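# Transfer 96-well plate from bench B1 into nest N1

## Task

Pick up the 96-well plate at bench spot B1 and place it in plate nest N1, lying flat within the nest's locating features and turned so its A1 well is at the nest corner labelled A1; then open the gripper and withdraw the arm from the plate.

## Robot and tools

Robot: two arms, left_arm and right_arm, each ending in a parallel two-finger gripper. Looking from the arms toward the table, B1 (the plate's start) is on the right and N1 (the nest) is on the left. The plate has one clipped corner, and that corner holds well A1; it must end up at the nest corner marked A1. Loose objects may occasionally get a short push from outside.

Frame: all poses use one scene frame. Origin is on the tabletop midway between the arms, +x goes out over the table, +z is up, and left_arm sits toward +y. Arm names are not image sides. Positions are metres; orientations are quaternions written w first (qw, qx, qy, qz). The gripper's fingers extend along its own +z and close along its own y. The reported end_effector_position is the spot between the finger pads, roughly 1 cm short of the fingertips. Reported hand positions can be somewhat wrong, more so when the arm reaches far. Bases may be tilted; mounting plates and the metal frame behind the arms are fixed obstacles.

A row (used by every moving call) is one flat list of 16 numbers covering both arms, always all 16 even if one arm is idle: left_arm x, y, z, qw, qx, qy, qz, opening, then right_arm the same eight. x, y, z and the quaternion are an absolute target pose for that gripper in the scene frame, not an offset. Opening runs from -1 (closed) to +1 (fully open, 0.094 m). To hold an arm still, resend exactly the pose from the last result taken before it stopped, plus its desired opening, in every call. To keep orientation, resend your own chosen quaternion rather than the possibly drifted reported one.

Tools:
- execute_actions: argument actions is a list with zero or one item. Empty list: just returns current state. An item with rows (1 to 15 rows of 16 numbers) and optional steps (1 to 15, default 15): each row is applied for one control step of 1/30 s, and the final row repeats to fill the remaining steps. An item with only steps (up to 300): a wait counted from the previous result, including your reply time. Optional pictures (boolean) controls whether camera images come back; by default they do. A refused call sends nothing.
- move: target is one 16-number row as above; speed is the top path speed per arm in m/s, 0.002 to 0.5 (default 0.25), with rotation capped at twice that in rad/s. Each gripper goes in a straight line toward its target, both finishing together, taking 0.5 to 10 s (stopped short after 10 s). Openings are sent at the start. Paths ignore obstacles and the other arm; grippers lag and may overshoot speed, especially with an arm nearly straight.
- wait: seconds, 0 to 10; nothing new is sent.
- zoom_image: camera (cam_head_left, cam_head_right, cam_left_wrist, cam_right_wrist) and region [x0, y0, x1, y1] in that camera's pixels, top-left origin, at most 504x504. Head images are 896x504, wrist images 504x504.
- finished_scene: scene is the number of the current scene; irreversible, and the result reports success.

Limits: a target more than 0.6 m away from an arm's last reported position along any gripper axis is refused. Each control step, the commanded pose is clipped to 70 mm and 16 degrees from the measured pose, so long moves via execute_actions need several calls; after an action the arm only continues to its last clipped pose. Joint friction can leave the gripper up to about 31 mm off the command, and very small commands may not move it. Position is favoured over orientation when both can't be met.

Results: the state line gives each gripper's pose as left_arm: ... | right_arm: .... grip_measured is the measured finger opening on the command scale (the last number in Joint positions is metres). move adds a line with its ending: done, off_target, moving, held or fault, plus limits (paced = pose clipped; held = a check blocked some steps, after which the arm may jump fast) and each gripper's distance from its target. If only one arm is named, the other finished fine. HELD marks steps not sent; "pose unreachable" means the clearance check altered or blocked that arm's command. "Hand target" shows what the controller is currently driving toward. FAULT lines mean an arm stopped. MOTOR HOT appears at 75 °C; at 90 °C the arm halts 10 s, and at 100 °C it drops everything, so don't hold the plate longer than needed.

Gripping: to hold, command an opening around 0.03 below grip_measured (less for a lighter grip). Readings may be off by about 1 mm per gripper.

Avoid: dropping the plate from more than a few millimetres, fast contacts or targets set deep past a surface (both push harder), arms touching or pressing each other, and anything leaving the table. The simulation keeps running while you think, so be brief between calls. Sensible order: look, open and approach above B1, descend, grip, lift, carry to N1 with correct A1 orientation, lower gently, open, retreat, check, then finished_scene.

Each tool is called in YAML: its name, and indented under it one key for each argument.

## Session

execute_actions:
  actions: []

Scene clock: 0.00 s of 13200.00 s.
left_arm: end_effector_position=(+0.4577, +0.3077, +0.2388) grip_measured=+1.000 end_effector_quat_wxyz=(+0.013, -0.613, +0.786, -0.082) | right_arm: end_effector_position=(+0.0208, -0.5783, +0.1324) grip_measured=+1.000 end_effector_quat_wxyz=(+0.053, +0.994, +0.067, +0.070)
Joint positions: left_arm=[ 0.084  1.56   1.765 -1.138  0.048 -1.413  0.094] | right_arm=[-2.021  1.646  0.569 -0.59  -0.665  1.071  0.094]
Joint velocities: left_arm=[ 0.022  0.007 -0.022  0.037 -0.022  0.022  0.   ] | right_arm=[ 0.002  0.002  0.007  0.007 -0.022 -0.007  0.   ]
Motor temperatures (°C, as the motors report them): left_arm=[20 19 20 18 21 19] | right_arm=[17 20 18 21 17 19]
Hand target (left_arm): +0.458, +0.308, +0.239; +0.013, -0.613, +0.786, -0.082
Hand target (right_arm): +0.021, -0.578, +0.132; +0.053, +0.994, +0.067, +0.070

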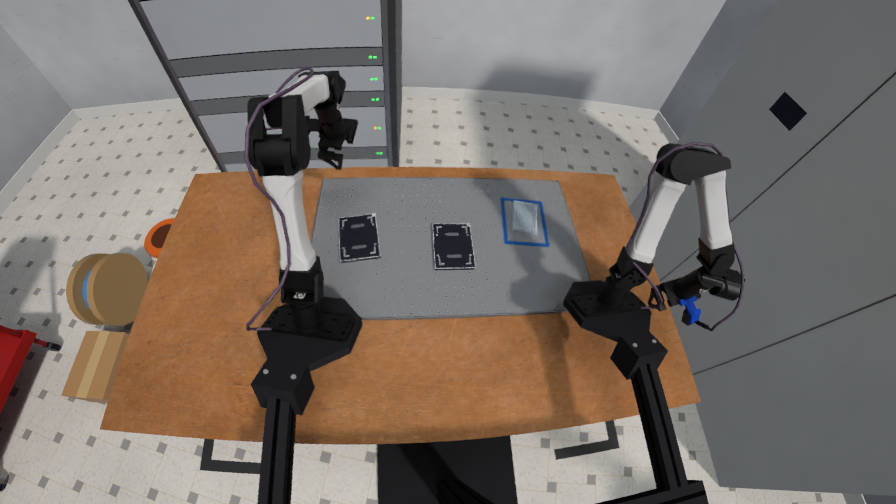

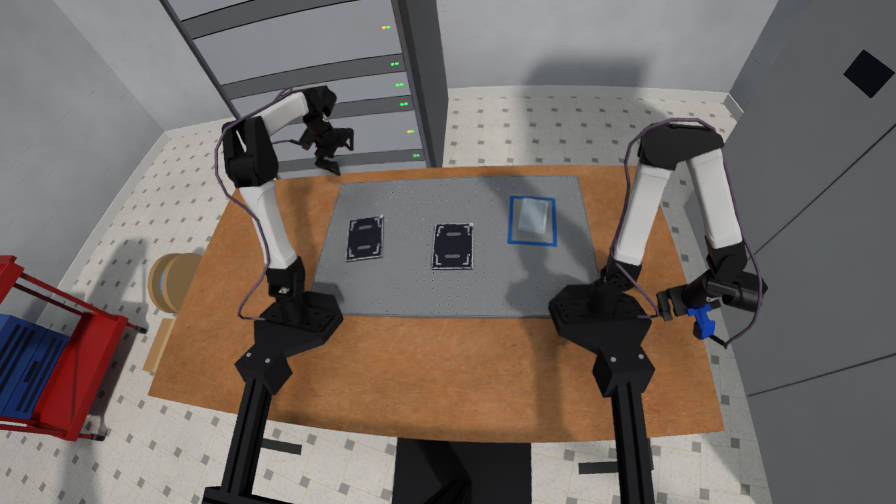

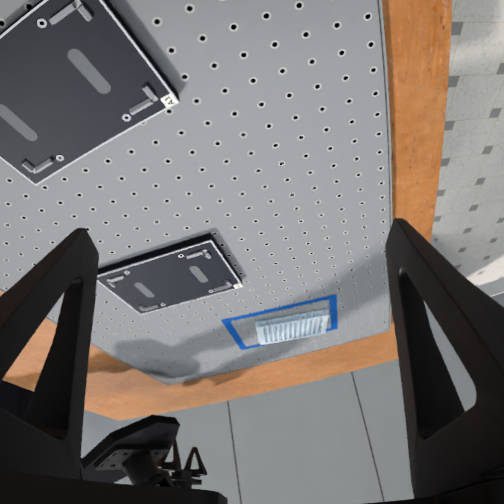

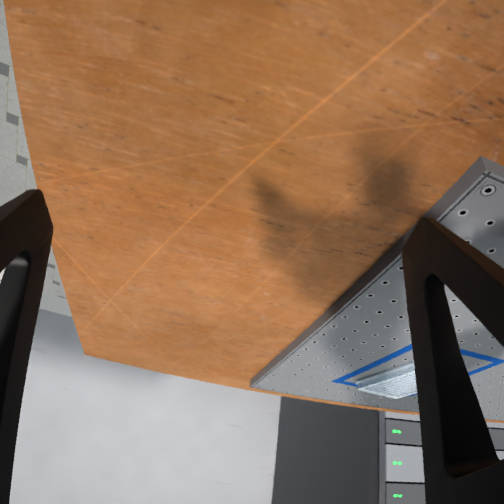

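zoom_image:
  camera: "cam_head_left"
  region: [320, 180, 570, 290]

zoom_image:
  camera: "cam_head_right"
  region: [320, 180, 570, 290]

Region (320, 180, 570, 290) of cam_head_left's 896x504 image, scaled by 2.016, with more detail than that image has; it fills the top 222 rows of this view, and the rest is white.

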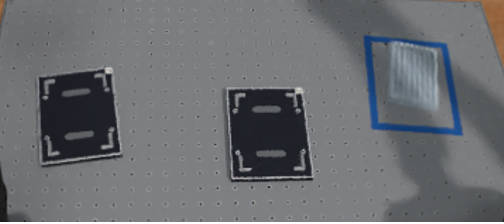

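Region (320, 180, 570, 290) of cam_head_right's 896x504 image, scaled by 2.016, with more detail than that image has; it fills the top 222 rows of this view, and the rest is white.

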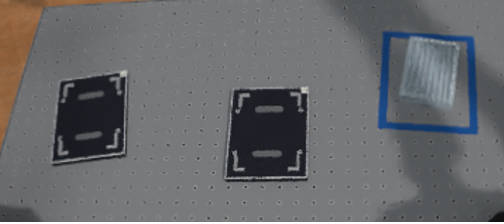

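move:
  target: [0.32,0.15,0.25,0,0.707,0.707,0,1,0.3,-0.28,0.2,0,1,0,0,1]

Scene clock: 13.23 s of 13200.00 s.
left_arm: end_effector_position=(+0.3273, +0.1482, +0.2600) grip_measured=+1.000 end_effector_quat_wxyz=(+0.018, +0.695, +0.719, +0.000) | right_arm: end_effector_position=(+0.1305, -0.4796, +0.1612) grip_measured=+1.000 end_effector_quat_wxyz=(+0.045, +0.995, +0.076, +0.053)
Joint positions: left_arm=[-0.672  1.51   1.602 -1.279 -0.382  0.759  0.094] | right_arm=[-1.472  0.711  0.385 -0.958 -0.574  1.717  0.094]
Joint velocities: left_arm=[-0.017 -0.022  0.012 -0.051  0.022  0.066  0.   ] | right_arm=[ 0.002 -0.007 -0.002  0.007 -0.022  0.037  0.   ]
Motor temperatures (°C, as the motors report them): left_arm=[20 23 22 19 21 19] | right_arm=[18 21 19 21 17 19]
Hand target (left_arm): +0.318, +0.151, +0.252; -0.005, +0.708, +0.706, +0.003
Hand target (right_arm): +0.129, -0.481, +0.161; +0.046, +0.995, +0.074, +0.052
Off the commanded pose (left_arm): 0.012 m, 3 deg.
Off the commanded pose (right_arm): 0.265 m, 12 deg; position clipped at the last step of the last action.
After step 90, 3.93 s passed at rest.
move: held (right_arm), off_target (left_arm); limits=paced,held; held on 120 of 189 steps (right_arm), including the last (right_arm)
pose unreachable (right arm): on one or more control steps of this call this arm could not follow its commanded pose, so it was not sent that pose on those steps. On the call's last step it was still not sent that pose. It may still have moved: this result reports where it is.
cause: the commanded pose would bring two parts of the arm too close to each other (its upper arm (the part past joint 2) and its gripper housing, with joints 3 (elbow) to 6 (wrist roll) between them).
camera_calibration (this result's frames):
cam_left_wrist: T_world_to_cam=[[-0.998938, -0.00309249, -0.0459732, 0.332348], [-0.0369807, 0.649004, 0.759885, -0.277041], [0.0274869, 0.760778, -0.648429, 0.164194], [0, 0, 0, 1]] pos_world=[0.317237, 0.0559136, 0.332267]
cam_right_wrist: T_world_to_cam=[[-0.266901, 0.959861, -0.0862047, 0.509391], [0.544278, 0.22395, 0.80846, -0.100872], [0.795315, 0.168859, -0.582203, 0.163547], [0, 0, 0, 1]] pos_world=[0.0607881, -0.49397, 0.220681]

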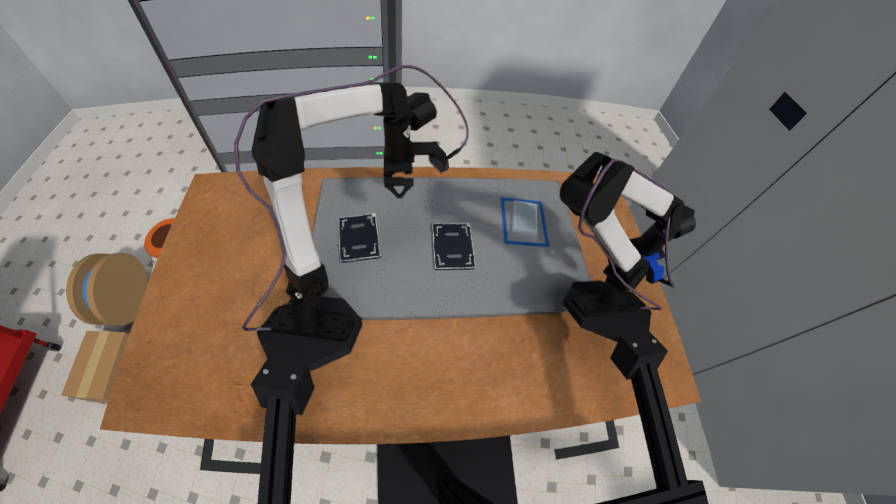

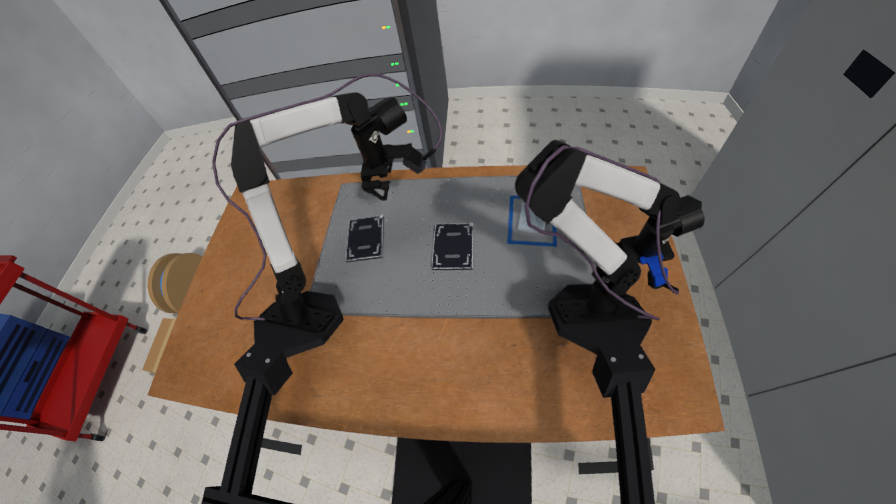

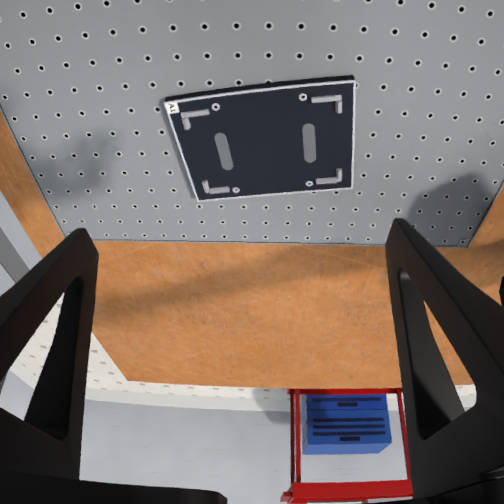

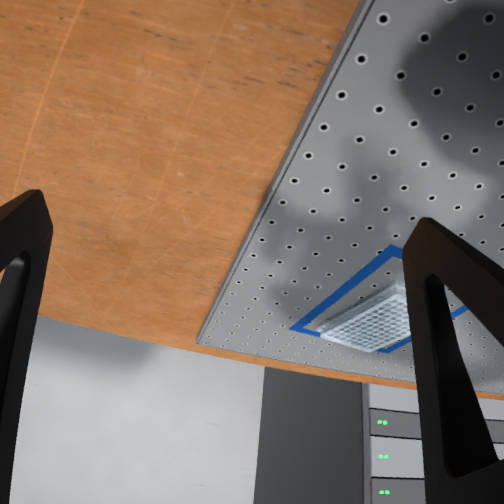

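move:
  target: [0.40,-0.27,0.14,0,0,1,0,1,0.02,-0.6,0.14,0.053,0.994,0.067,0.07,1]

Scene clock: 20.27 s of 13200.00 s.
left_arm: end_effector_position=(+0.3920, -0.2653, +0.1360) grip_measured=+1.000 end_effector_quat_wxyz=(+0.255, +0.040, +0.917, -0.305) | right_arm: end_effector_position=(+0.0257, -0.5892, +0.1398) grip_measured=+1.000 end_effector_quat_wxyz=(+0.046, +0.994, +0.066, +0.071)
Joint positions: left_arm=[-0.925  2.832  2.861 -0.458 -0.403 -0.571  0.094] | right_arm=[-1.999  1.653  0.632 -0.646 -0.663  1.092  0.094]
Joint velocities: left_arm=[-0.002 -0.002  0.002 -0.022 -0.022 -0.037  0.   ] | right_arm=[-0.007  0.017 -0.002  0.007 -0.007 -0.051  0.   ]
Motor temperatures (°C, as the motors report them): left_arm=[21 25 23 19 21 19] | right_arm=[18 21 20 21 17 19]
Hand target (left_arm): +0.394, -0.269, +0.138; +0.257, +0.031, +0.912, -0.317
Hand target (right_arm): +0.023, -0.596, +0.140; +0.053, +0.994, +0.067, +0.075
Off the commanded pose (left_arm): 0.010 m, 47 deg; orientation clipped at the last step of the last action.
Off the commanded pose (right_arm): 0.012 m, 1 deg.
elbow stopped short (left arm): the move would have taken joint 3 (elbow) straighter than the controller allows; a more bent joint 3 avoids this.
move: off_target (left_arm, right_arm); limits=paced
camera_calibration (this result's frames):
cam_left_wrist: T_world_to_cam=[[-0.247956, -0.825201, 0.507505, -0.197733], [-0.889757, 0.401204, 0.21764, 0.430273], [-0.38321, -0.397591, -0.833709, 0.275454], [0, 0, 0, 1]] pos_world=[0.439367, -0.226278, 0.236355]
cam_right_wrist: T_world_to_cam=[[-0.24529, 0.964847, -0.0943606, 0.588282], [0.518108, 0.212737, 0.828437, -0.0106725], [0.819388, 0.154318, -0.552077, 0.239499], [0, 0, 0, 1]] pos_world=[-0.0464137, -0.602291, 0.196574]

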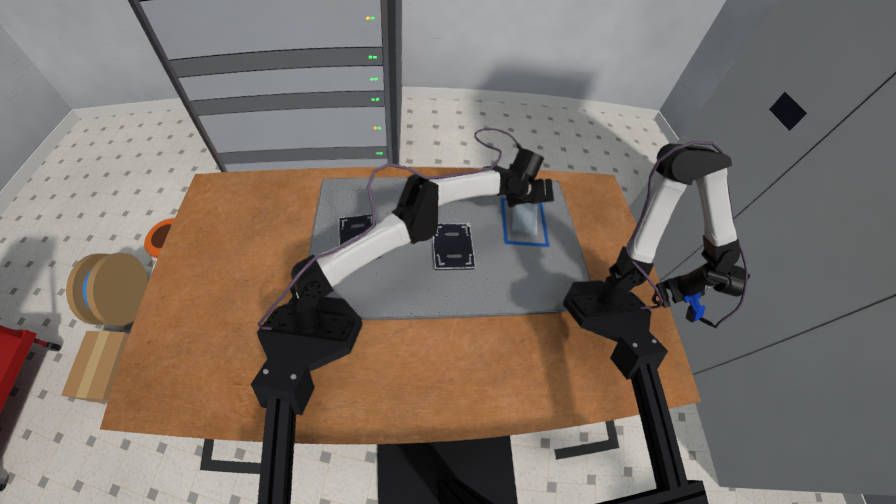

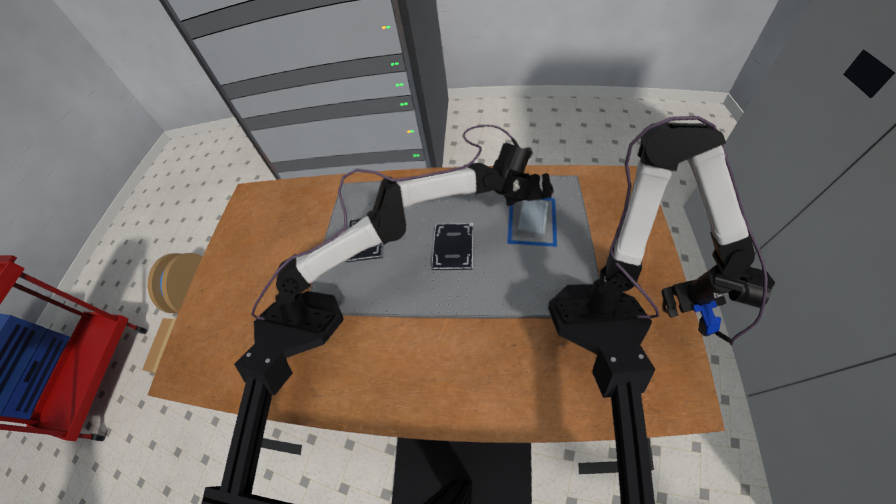

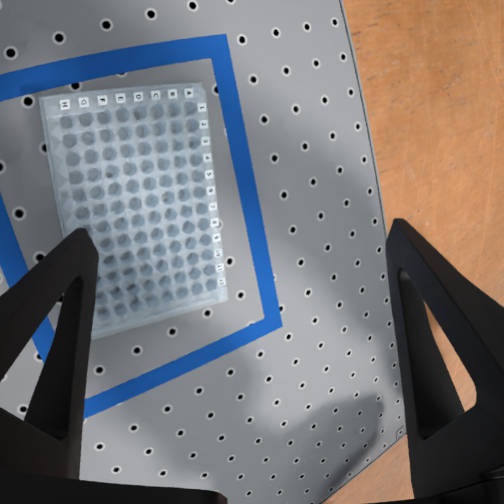

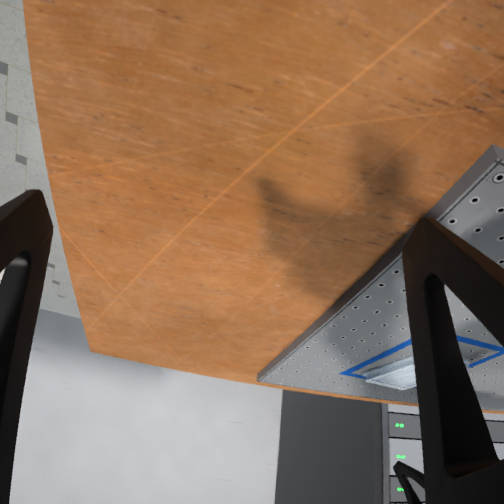

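move:
  target: [0.3,0.35,0.25,0,0,1,0,1,0.408,-0.277,0.12,0,0.044,0.999,0,1]

Scene clock: 31.90 s of 13200.00 s.
left_arm: end_effector_position=(+0.3075, +0.3494, +0.2441) grip_measured=+1.000 end_effector_quat_wxyz=(-0.004, -0.010, +1.000, -0.000) | right_arm: end_effector_position=(+0.4048, -0.2879, +0.1227) grip_measured=+1.000 end_effector_quat_wxyz=(+0.001, +0.049, +0.999, -0.006)
Joint positions: left_arm=[ 0.145  1.098  1.212 -1.184 -0.025 -0.055  0.094] | right_arm=[ 0.203  1.582  1.275 -0.79   0.203  0.352  0.094]
Joint velocities: left_arm=[ 0.007  0.002 -0.002 -0.007  0.022  0.022  0.   ] | right_arm=[-0.002 -0.007  0.002  0.037  0.066 -0.037  0.   ]
Motor temperatures (°C, as the motors report them): left_arm=[21 28 24 20 21 19] | right_arm=[18 22 21 21 17 19]
Hand target (left_arm): +0.309, +0.350, +0.252; +0.003, -0.009, +1.000, -0.003
Hand target (right_arm): +0.404, -0.285, +0.118; -0.009, +0.038, +0.999, -0.012
Off the commanded pose (left_arm): 0.010 m, 1 deg.
Off the commanded pose (right_arm): 0.012 m, 1 deg.
After step 90, 2.20 s passed at rest.
move: off_target (right_arm)
camera_calibration (this result's frames):
cam_left_wrist: T_world_to_cam=[[-0.0138579, -0.999705, -0.0199422, 0.351469], [-0.62453, -0.00692168, 0.78097, 0.00841533], [-0.780878, 0.0232771, -0.62425, 0.501773], [0, 0, 0, 1]] pos_world=[0.40195, 0.339744, 0.313669]
cam_right_wrist: T_world_to_cam=[[0.0224455, -0.999127, 0.0352472, -0.300729], [-0.654277, 0.0119774, 0.75616, 0.168659], [-0.755922, -0.0400338, -0.653437, 0.467212], [0, 0, 0, 1]] pos_world=[0.470275, -0.283782, 0.18836]

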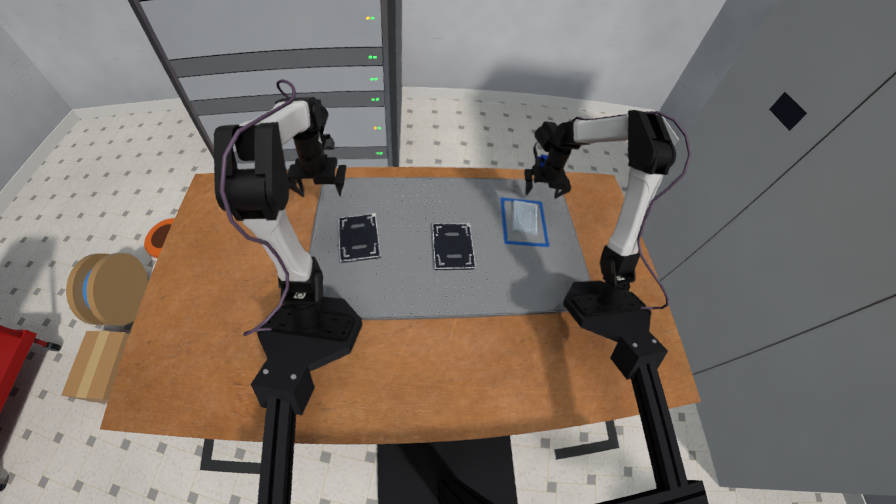

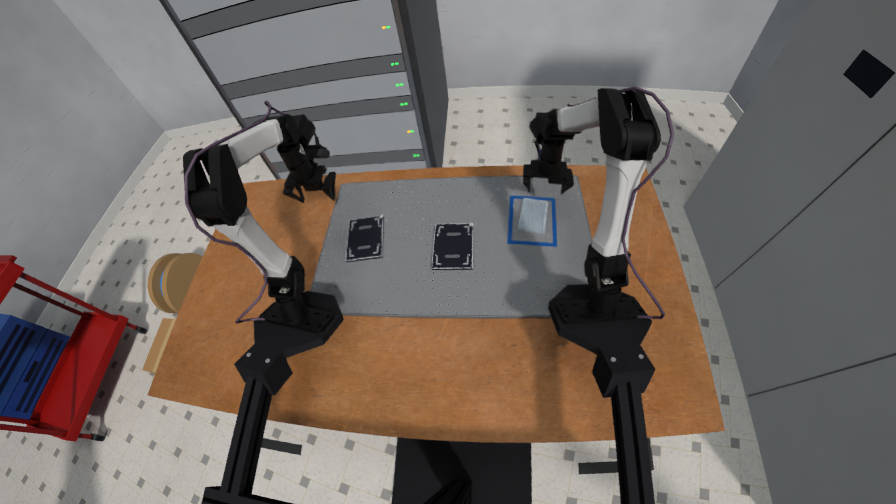

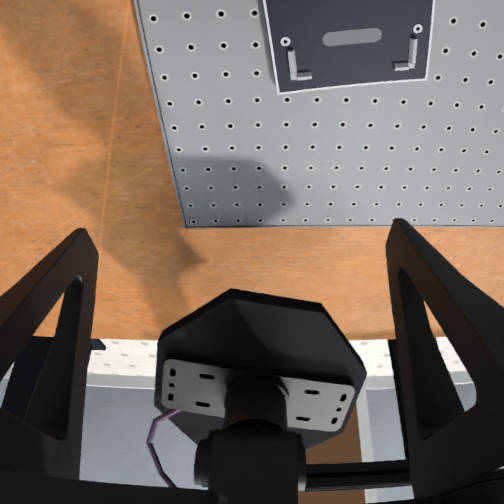

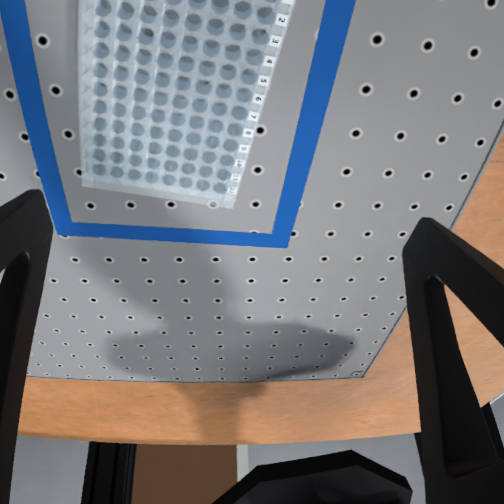

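move:
  target: [0.3,0.35,0.25,0,0,1,0,1,0.40,-0.255,0.065,0,0.07,0.9975,0,1]
  speed: 0.1

Scene clock: 38.53 s of 13200.00 s.
left_arm: end_effector_position=(+0.3076, +0.3493, +0.2502) grip_measured=+1.000 end_effector_quat_wxyz=(+0.007, -0.004, +1.000, -0.002) | right_arm: end_effector_position=(+0.4103, -0.2574, +0.0776) grip_measured=+1.000 end_effector_quat_wxyz=(+0.014, +0.073, +0.997, +0.008)
Joint positions: left_arm=[ 0.145  1.074  1.212 -1.185 -0.023 -0.043  0.094] | right_arm=[ 0.25   1.708  1.245 -0.608  0.208  0.436  0.094]
Joint velocities: left_arm=[-0.002 -0.002  0.012  0.037 -0.095  0.051  0.   ] | right_arm=[ 0.012 -0.022 -0.012 -0.007 -0.007  0.051  0.   ]
Motor temperatures (°C, as the motors report them): left_arm=[21 28 25 20 21 19] | right_arm=[18 23 21 21 17 19]
Hand target (left_arm): +0.300, +0.350, +0.250; -0.000, +0.000, +1.000, -0.000
Hand target (right_arm): +0.399, -0.256, +0.066; +0.000, +0.070, +0.998, -0.000
Off the commanded pose (left_arm): 0.008 m, 1 deg.
Off the commanded pose (right_arm): 0.016 m, 2 deg.
After step 90, 2.43 s passed at rest.
move: off_target (right_arm)
camera_calibration (this result's frames):
cam_left_wrist: T_world_to_cam=[[-0.0246854, -0.999532, -0.0180933, 0.354287], [-0.641935, 0.0019742, 0.766757, 0.00956011], [-0.766362, 0.0305424, -0.641683, 0.503033], [0, 0, 0, 1]] pos_world=[0.400388, 0.338738, 0.321867]
cam_right_wrist: T_world_to_cam=[[-0.0261285, -0.999624, 0.00834538, -0.246934], [-0.674551, 0.0237916, 0.737845, 0.218799], [-0.737766, 0.0136494, -0.674919, 0.451099], [0, 0, 0, 1]] pos_world=[0.473944, -0.258204, 0.145077]

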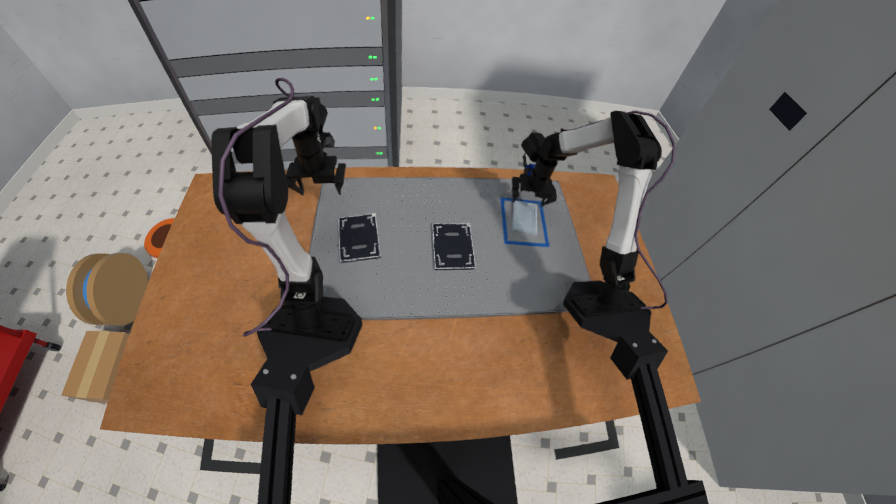

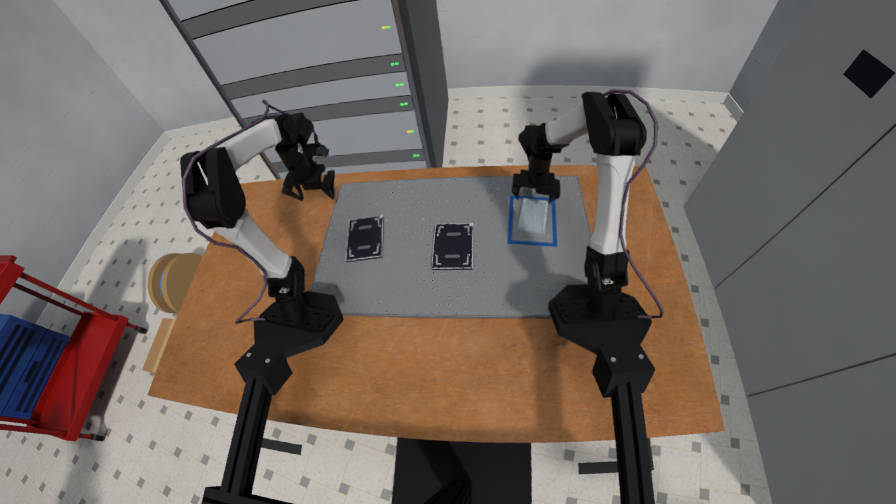

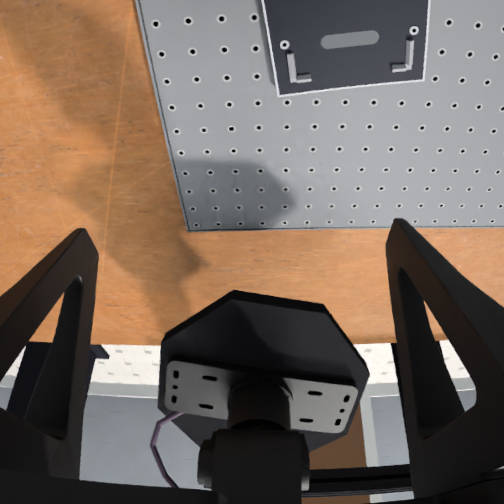

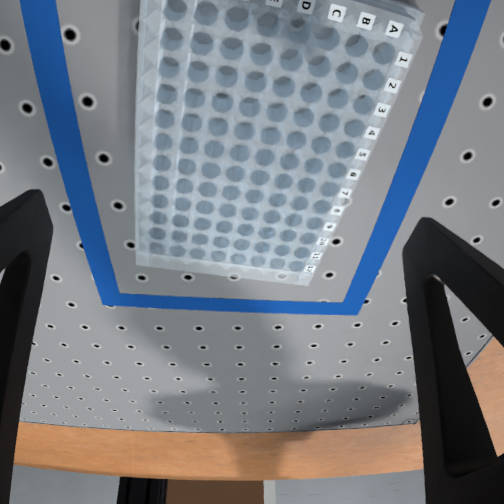

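move:
  target: [0.3,0.35,0.25,0,0,1,0,1,0.365,-0.249,0.06,0,0.148,0.989,0,1]
  speed: 0.1

zoom_image:
  camera: "cam_head_right"
  region: [480, 150, 600, 260]

Scene clock: 47.97 s of 13200.00 s.
left_arm: end_effector_position=(+0.3076, +0.3493, +0.2502) grip_measured=+1.000 end_effector_quat_wxyz=(+0.007, -0.004, +1.000, -0.002) | right_arm: end_effector_position=(+0.3685, -0.2501, +0.0584) grip_measured=+1.000 end_effector_quat_wxyz=(-0.005, +0.147, +0.989, +0.000)
Joint positions: left_arm=[ 0.145  1.074  1.212 -1.185 -0.023 -0.043  0.094] | right_arm=[ 0.296  1.693  1.094 -0.522  0.228  0.635  0.094]
Joint velocities: left_arm=[-0.032 -0.002  0.002  0.022  0.022 -0.022  0.   ] | right_arm=[-0.002  0.002 -0.002  0.037  0.037  0.007  0.   ]
Motor temperatures (°C, as the motors report them): left_arm=[21 27 25 19 21 19] | right_arm=[18 26 21 21 17 19]
Hand target (left_arm): +0.300, +0.350, +0.250; -0.000, -0.000, +1.000, +0.000
Hand target (right_arm): +0.365, -0.250, +0.061; -0.000, +0.148, +0.989, -0.001
Off the commanded pose (left_arm): 0.008 m, 1 deg.
Off the commanded pose (right_arm): 0.004 m, 1 deg.
After step 90, 5.17 s passed at rest.
move: done
camera_calibration (this result's frames):
cam_left_wrist: T_world_to_cam=[[-0.0246854, -0.999532, -0.0180933, 0.354287], [-0.641935, 0.0019742, 0.766757, 0.00956011], [-0.766362, 0.0305424, -0.641683, 0.503033], [0, 0, 0, 1]] pos_world=[0.400388, 0.338738, 0.321867]
cam_right_wrist: T_world_to_cam=[[-0.172906, -0.984675, 0.0227953, -0.183567], [-0.633215, 0.128858, 0.763174, 0.214142], [-0.754415, 0.117523, -0.645791, 0.437609], [0, 0, 0, 1]] pos_world=[0.433997, -0.259777, 0.123361]

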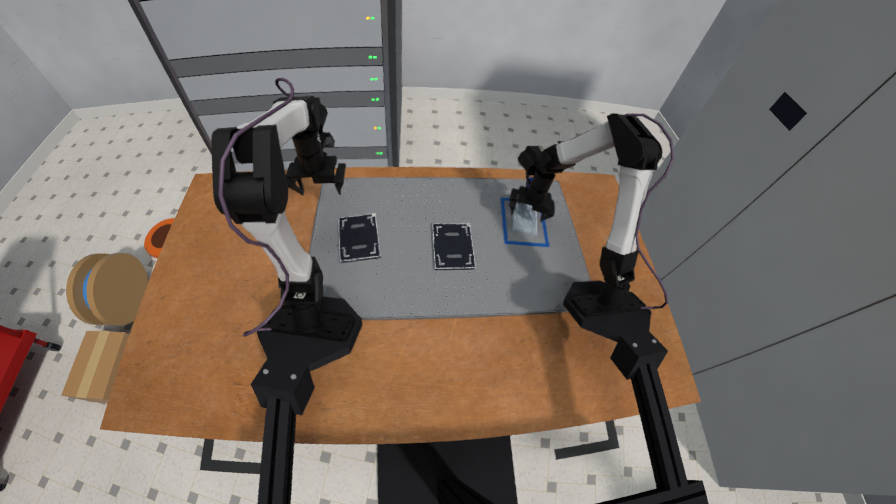

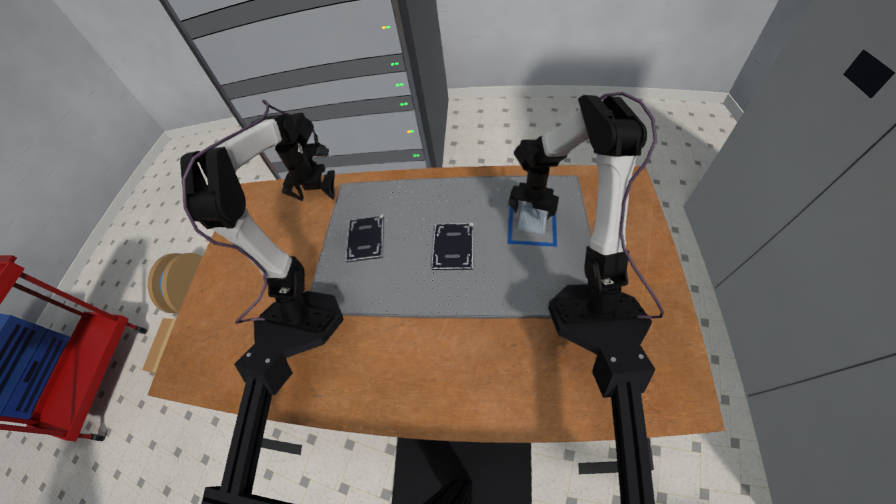

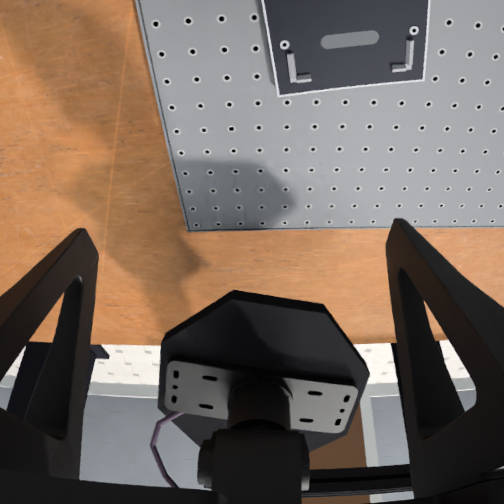

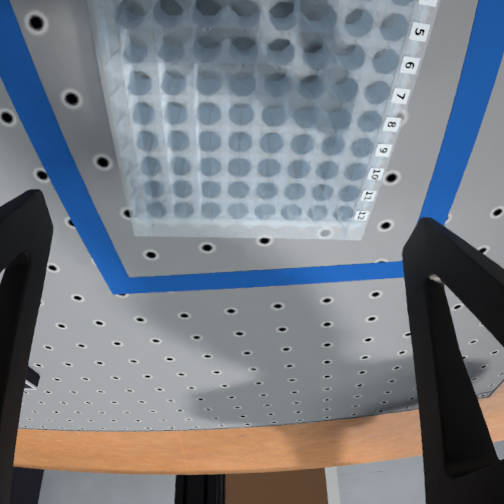

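Region (480, 150, 600, 260) of cam_head_right's 896x504 image, scaled by 4.200, with more detail than that image has; it fills the top 462 rows of this view, and the rest is white.

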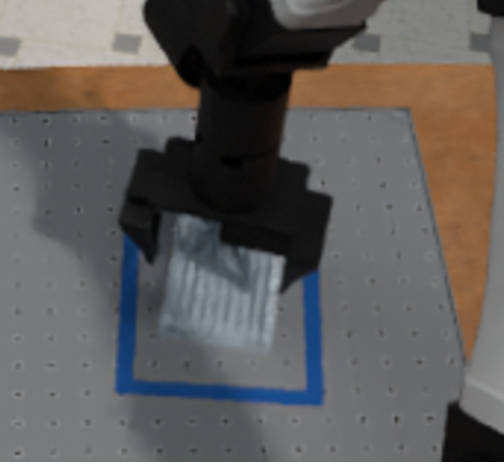

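move:
  target: [0.3,0.35,0.25,0,0,1,0,1,0.372,-0.254,0.025,0,0.148,0.989,0,1]
  speed: 0.03

zoom_image:
  camera: "cam_head_right"
  region: [480, 150, 600, 260]

Scene clock: 51.90 s of 13200.00 s.
left_arm: end_effector_position=(+0.3076, +0.3493, +0.2502) grip_measured=+1.000 end_effector_quat_wxyz=(+0.007, -0.004, +1.000, -0.002) | right_arm: end_effector_position=(+0.3815, -0.2501, +0.0382) grip_measured=+1.000 end_effector_quat_wxyz=(+0.016, +0.150, +0.988, +0.006)
Joint positions: left_arm=[ 0.145  1.074  1.212 -1.185 -0.023 -0.043  0.094] | right_arm=[ 0.274  1.754  1.094 -0.415  0.227  0.613  0.094]
Joint velocities: left_arm=[-0.007  0.012 -0.007 -0.11   0.066 -0.022  0.   ] | right_arm=[-0.012 -0.002 -0.002  0.007 -0.037 -0.007  0.   ]
Motor temperatures (°C, as the motors report them): left_arm=[21 27 25 19 21 19] | right_arm=[18 27 21 21 17 19]
Hand target (left_arm): +0.300, +0.350, +0.250; -0.000, -0.000, +1.000, +0.000
Hand target (right_arm): +0.371, -0.254, +0.026; -0.000, +0.148, +0.989, +0.000
Off the commanded pose (left_arm): 0.008 m, 1 deg.
Off the commanded pose (right_arm): 0.017 m, 2 deg.
move: off_target (right_arm)
camera_calibration (this result's frames):
cam_left_wrist: T_world_to_cam=[[-0.0246854, -0.999532, -0.0180933, 0.354287], [-0.641935, 0.0019742, 0.766757, 0.00956011], [-0.766362, 0.0305424, -0.641683, 0.503033], [0, 0, 0, 1]] pos_world=[0.400388, 0.338738, 0.321867]
cam_right_wrist: T_world_to_cam=[[-0.180658, -0.983489, 0.0106087, -0.177156], [-0.664089, 0.129929, 0.736278, 0.250815], [-0.725499, 0.125969, -0.676596, 0.426629], [0, 0, 0, 1]] pos_world=[0.444078, -0.260561, 0.105866]

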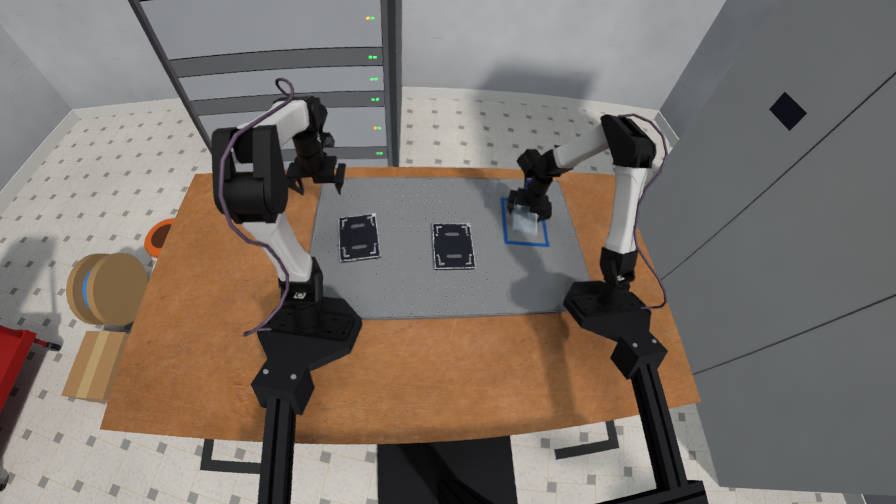

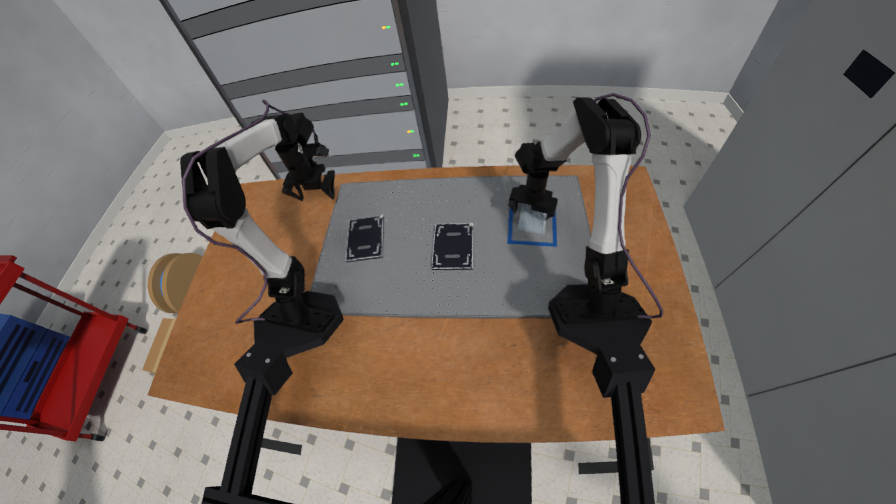

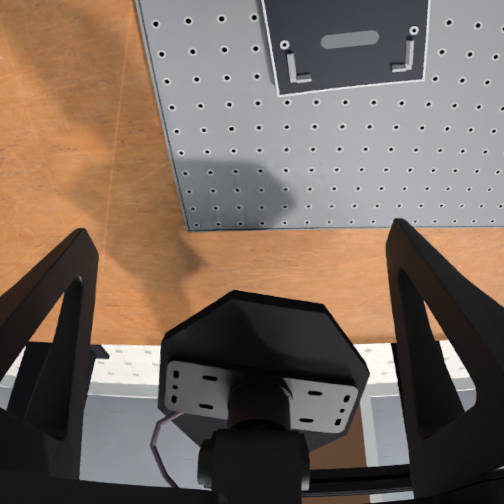

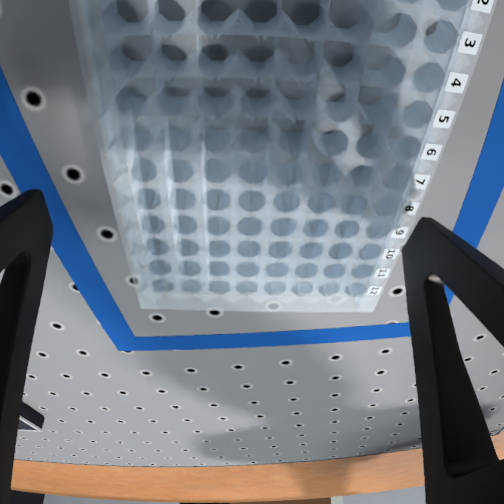

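Region (480, 150, 600, 260) of cam_head_right's 896x504 image, scaled by 4.200, with more detail than that image has; it fills the top 462 rows of this view, and the rest is white.

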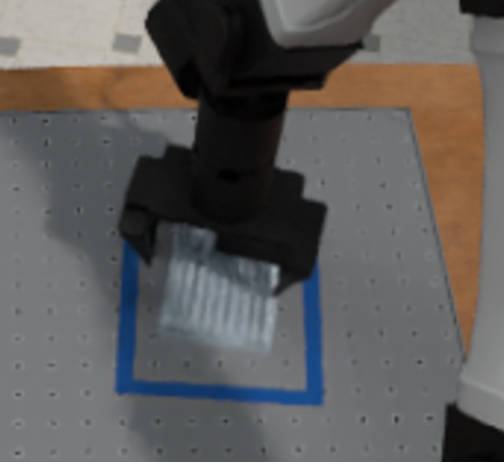

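move:
  target: [0.3,0.35,0.25,0,0,1,0,1,0.355,-0.266,0.04,0,0.148,0.989,0,1]
  speed: 0.03

Scene clock: 54.77 s of 13200.00 s.
left_arm: end_effector_position=(+0.3076, +0.3493, +0.2502) grip_measured=+1.000 end_effector_quat_wxyz=(+0.007, -0.004, +1.000, -0.002) | right_arm: end_effector_position=(+0.3597, -0.2608, +0.0393) grip_measured=+1.000 end_effector_quat_wxyz=(+0.003, +0.147, +0.989, -0.002)
Joint positions: left_arm=[ 0.145  1.074  1.212 -1.185 -0.023 -0.043  0.094] | right_arm=[ 0.265  1.707  1.014 -0.41   0.225  0.605  0.094]
Joint velocities: left_arm=[-0.017 -0.007  0.002  0.007  0.037  0.037  0.   ] | right_arm=[-0.002 -0.007  0.012  0.007 -0.037 -0.066  0.   ]
Motor temperatures (°C, as the motors report them): left_arm=[21 26 25 19 21 19] | right_arm=[18 28 21 21 17 19]
Hand target (left_arm): +0.300, +0.350, +0.250; -0.000, -0.000, +1.000, +0.000
Hand target (right_arm): +0.355, -0.266, +0.040; -0.000, +0.148, +0.989, -0.000
Off the commanded pose (left_arm): 0.008 m, 1 deg.
Off the commanded pose (right_arm): 0.007 m, 0 deg.
move: done
camera_calibration (this result's frames):
cam_left_wrist: T_world_to_cam=[[-0.0246854, -0.999532, -0.0180933, 0.354287], [-0.641935, 0.0019742, 0.766757, 0.00956011], [-0.766362, 0.0305424, -0.641683, 0.503033], [0, 0, 0, 1]] pos_world=[0.400388, 0.338738, 0.321867]
cam_right_wrist: T_world_to_cam=[[-0.173018, -0.98457, 0.0262193, -0.195231], [-0.643821, 0.133204, 0.753492, 0.229832], [-0.745358, 0.113487, -0.656934, 0.416028], [0, 0, 0, 1]] pos_world=[0.424282, -0.270047, 0.105245]

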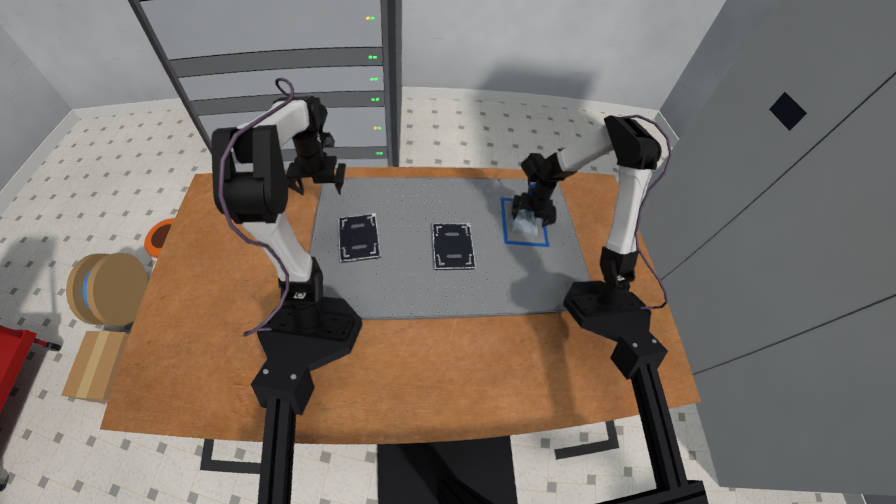

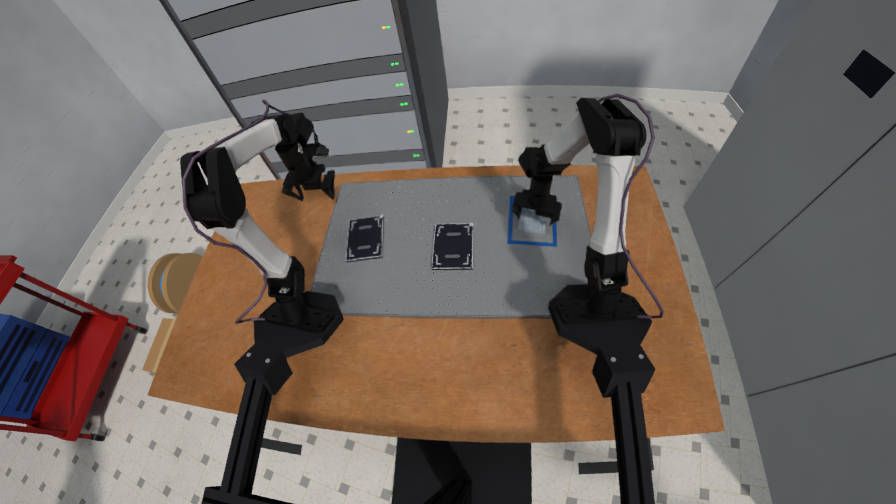

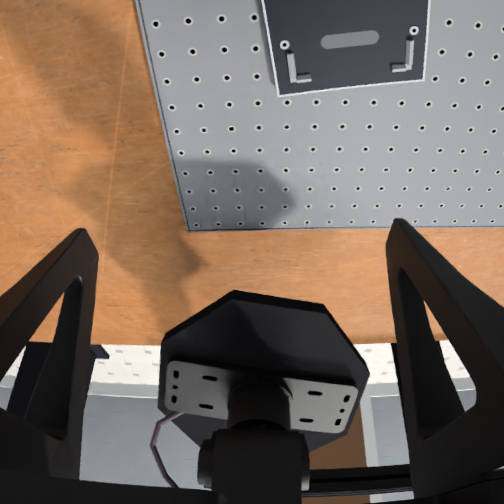

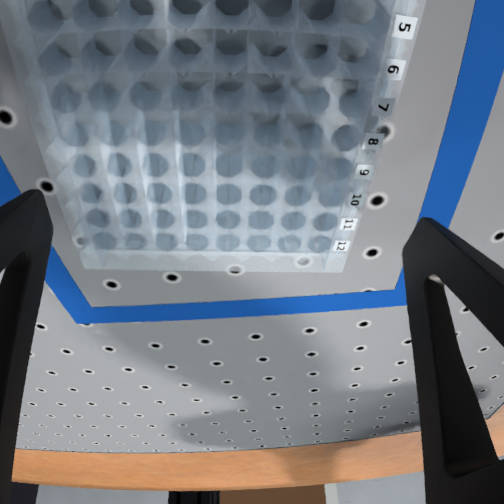

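move:
  target: [0.3,0.35,0.25,0,0,1,0,1,0.362,-0.2535,0.018,0,0.148,0.989,0,1]
  speed: 0.02

Scene clock: 57.57 s of 13200.00 s.
left_arm: end_effector_position=(+0.3076, +0.3493, +0.2502) grip_measured=+1.000 end_effector_quat_wxyz=(+0.007, -0.004, +1.000, -0.002) | right_arm: end_effector_position=(+0.3573, -0.2579, +0.0240) grip_measured=+1.000 end_effector_quat_wxyz=(-0.001, +0.146, +0.989, -0.003)
Joint positions: left_arm=[ 0.145  1.074  1.212 -1.185 -0.023 -0.043  0.094] | right_arm=[ 0.265  1.759  1.014 -0.367  0.224  0.604  0.094]
Joint velocities: left_arm=[-0.002 -0.017  0.007  0.066 -0.066 -0.051  0.   ] | right_arm=[-0.012 -0.007 -0.002 -0.037  0.022  0.037  0.   ]
Motor temperatures (°C, as the motors report them): left_arm=[21 26 25 19 21 19] | right_arm=[18 29 21 21 17 19]
Hand target (left_arm): +0.300, +0.350, +0.250; -0.000, -0.000, +1.000, +0.000
Hand target (right_arm): +0.361, -0.254, +0.018; +0.000, +0.148, +0.989, +0.000
Off the commanded pose (left_arm): 0.008 m, 1 deg.
Off the commanded pose (right_arm): 0.009 m, 0 deg.
move: done
camera_calibration (this result's frames):
cam_left_wrist: T_world_to_cam=[[-0.0246854, -0.999532, -0.0180933, 0.354287], [-0.641935, 0.0019742, 0.766757, 0.00956011], [-0.766362, 0.0305424, -0.641683, 0.503033], [0, 0, 0, 1]] pos_world=[0.400388, 0.338738, 0.321867]
cam_right_wrist: T_world_to_cam=[[-0.170338, -0.984954, 0.0291765, -0.193479], [-0.638348, 0.132856, 0.758196, 0.237267], [-0.750664, 0.110525, -0.651374, 0.404797], [0, 0, 0, 1]] pos_world=[0.422369, -0.266831, 0.0894239]

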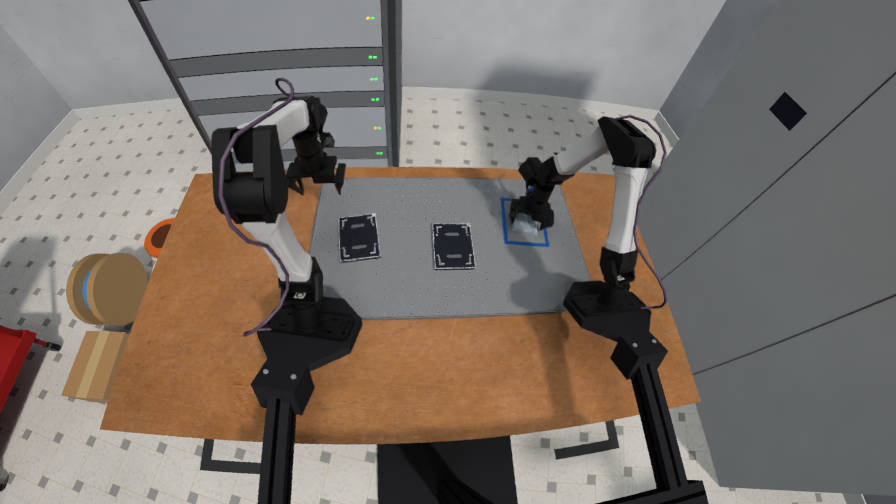

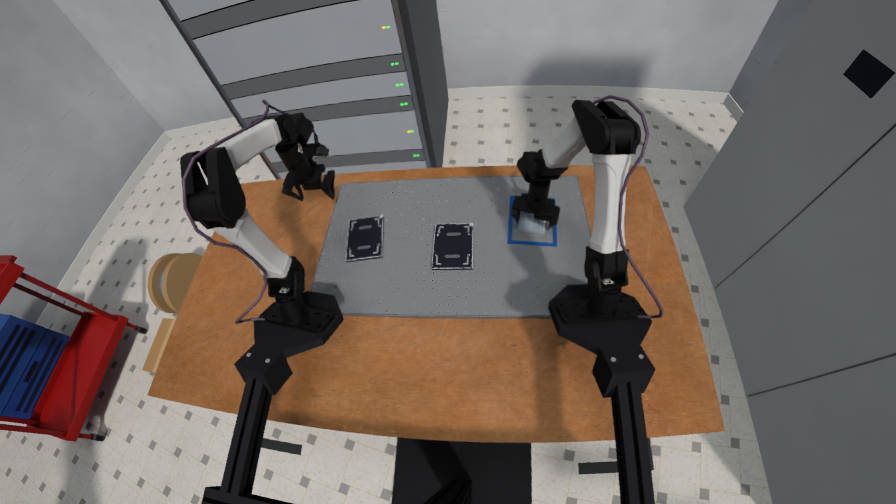

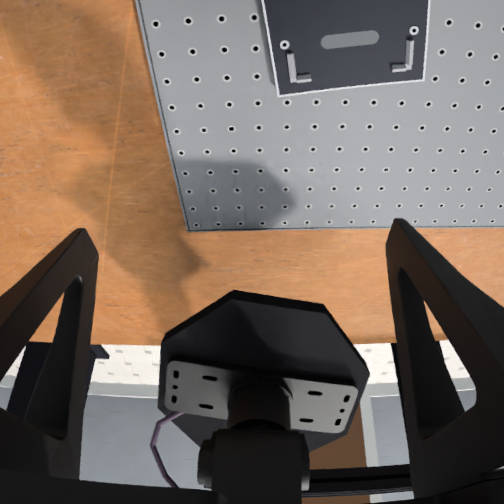

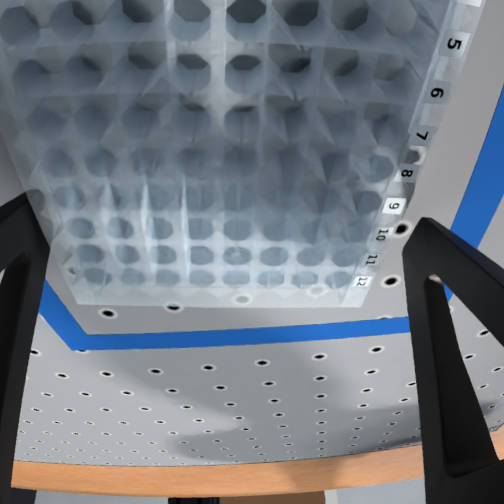

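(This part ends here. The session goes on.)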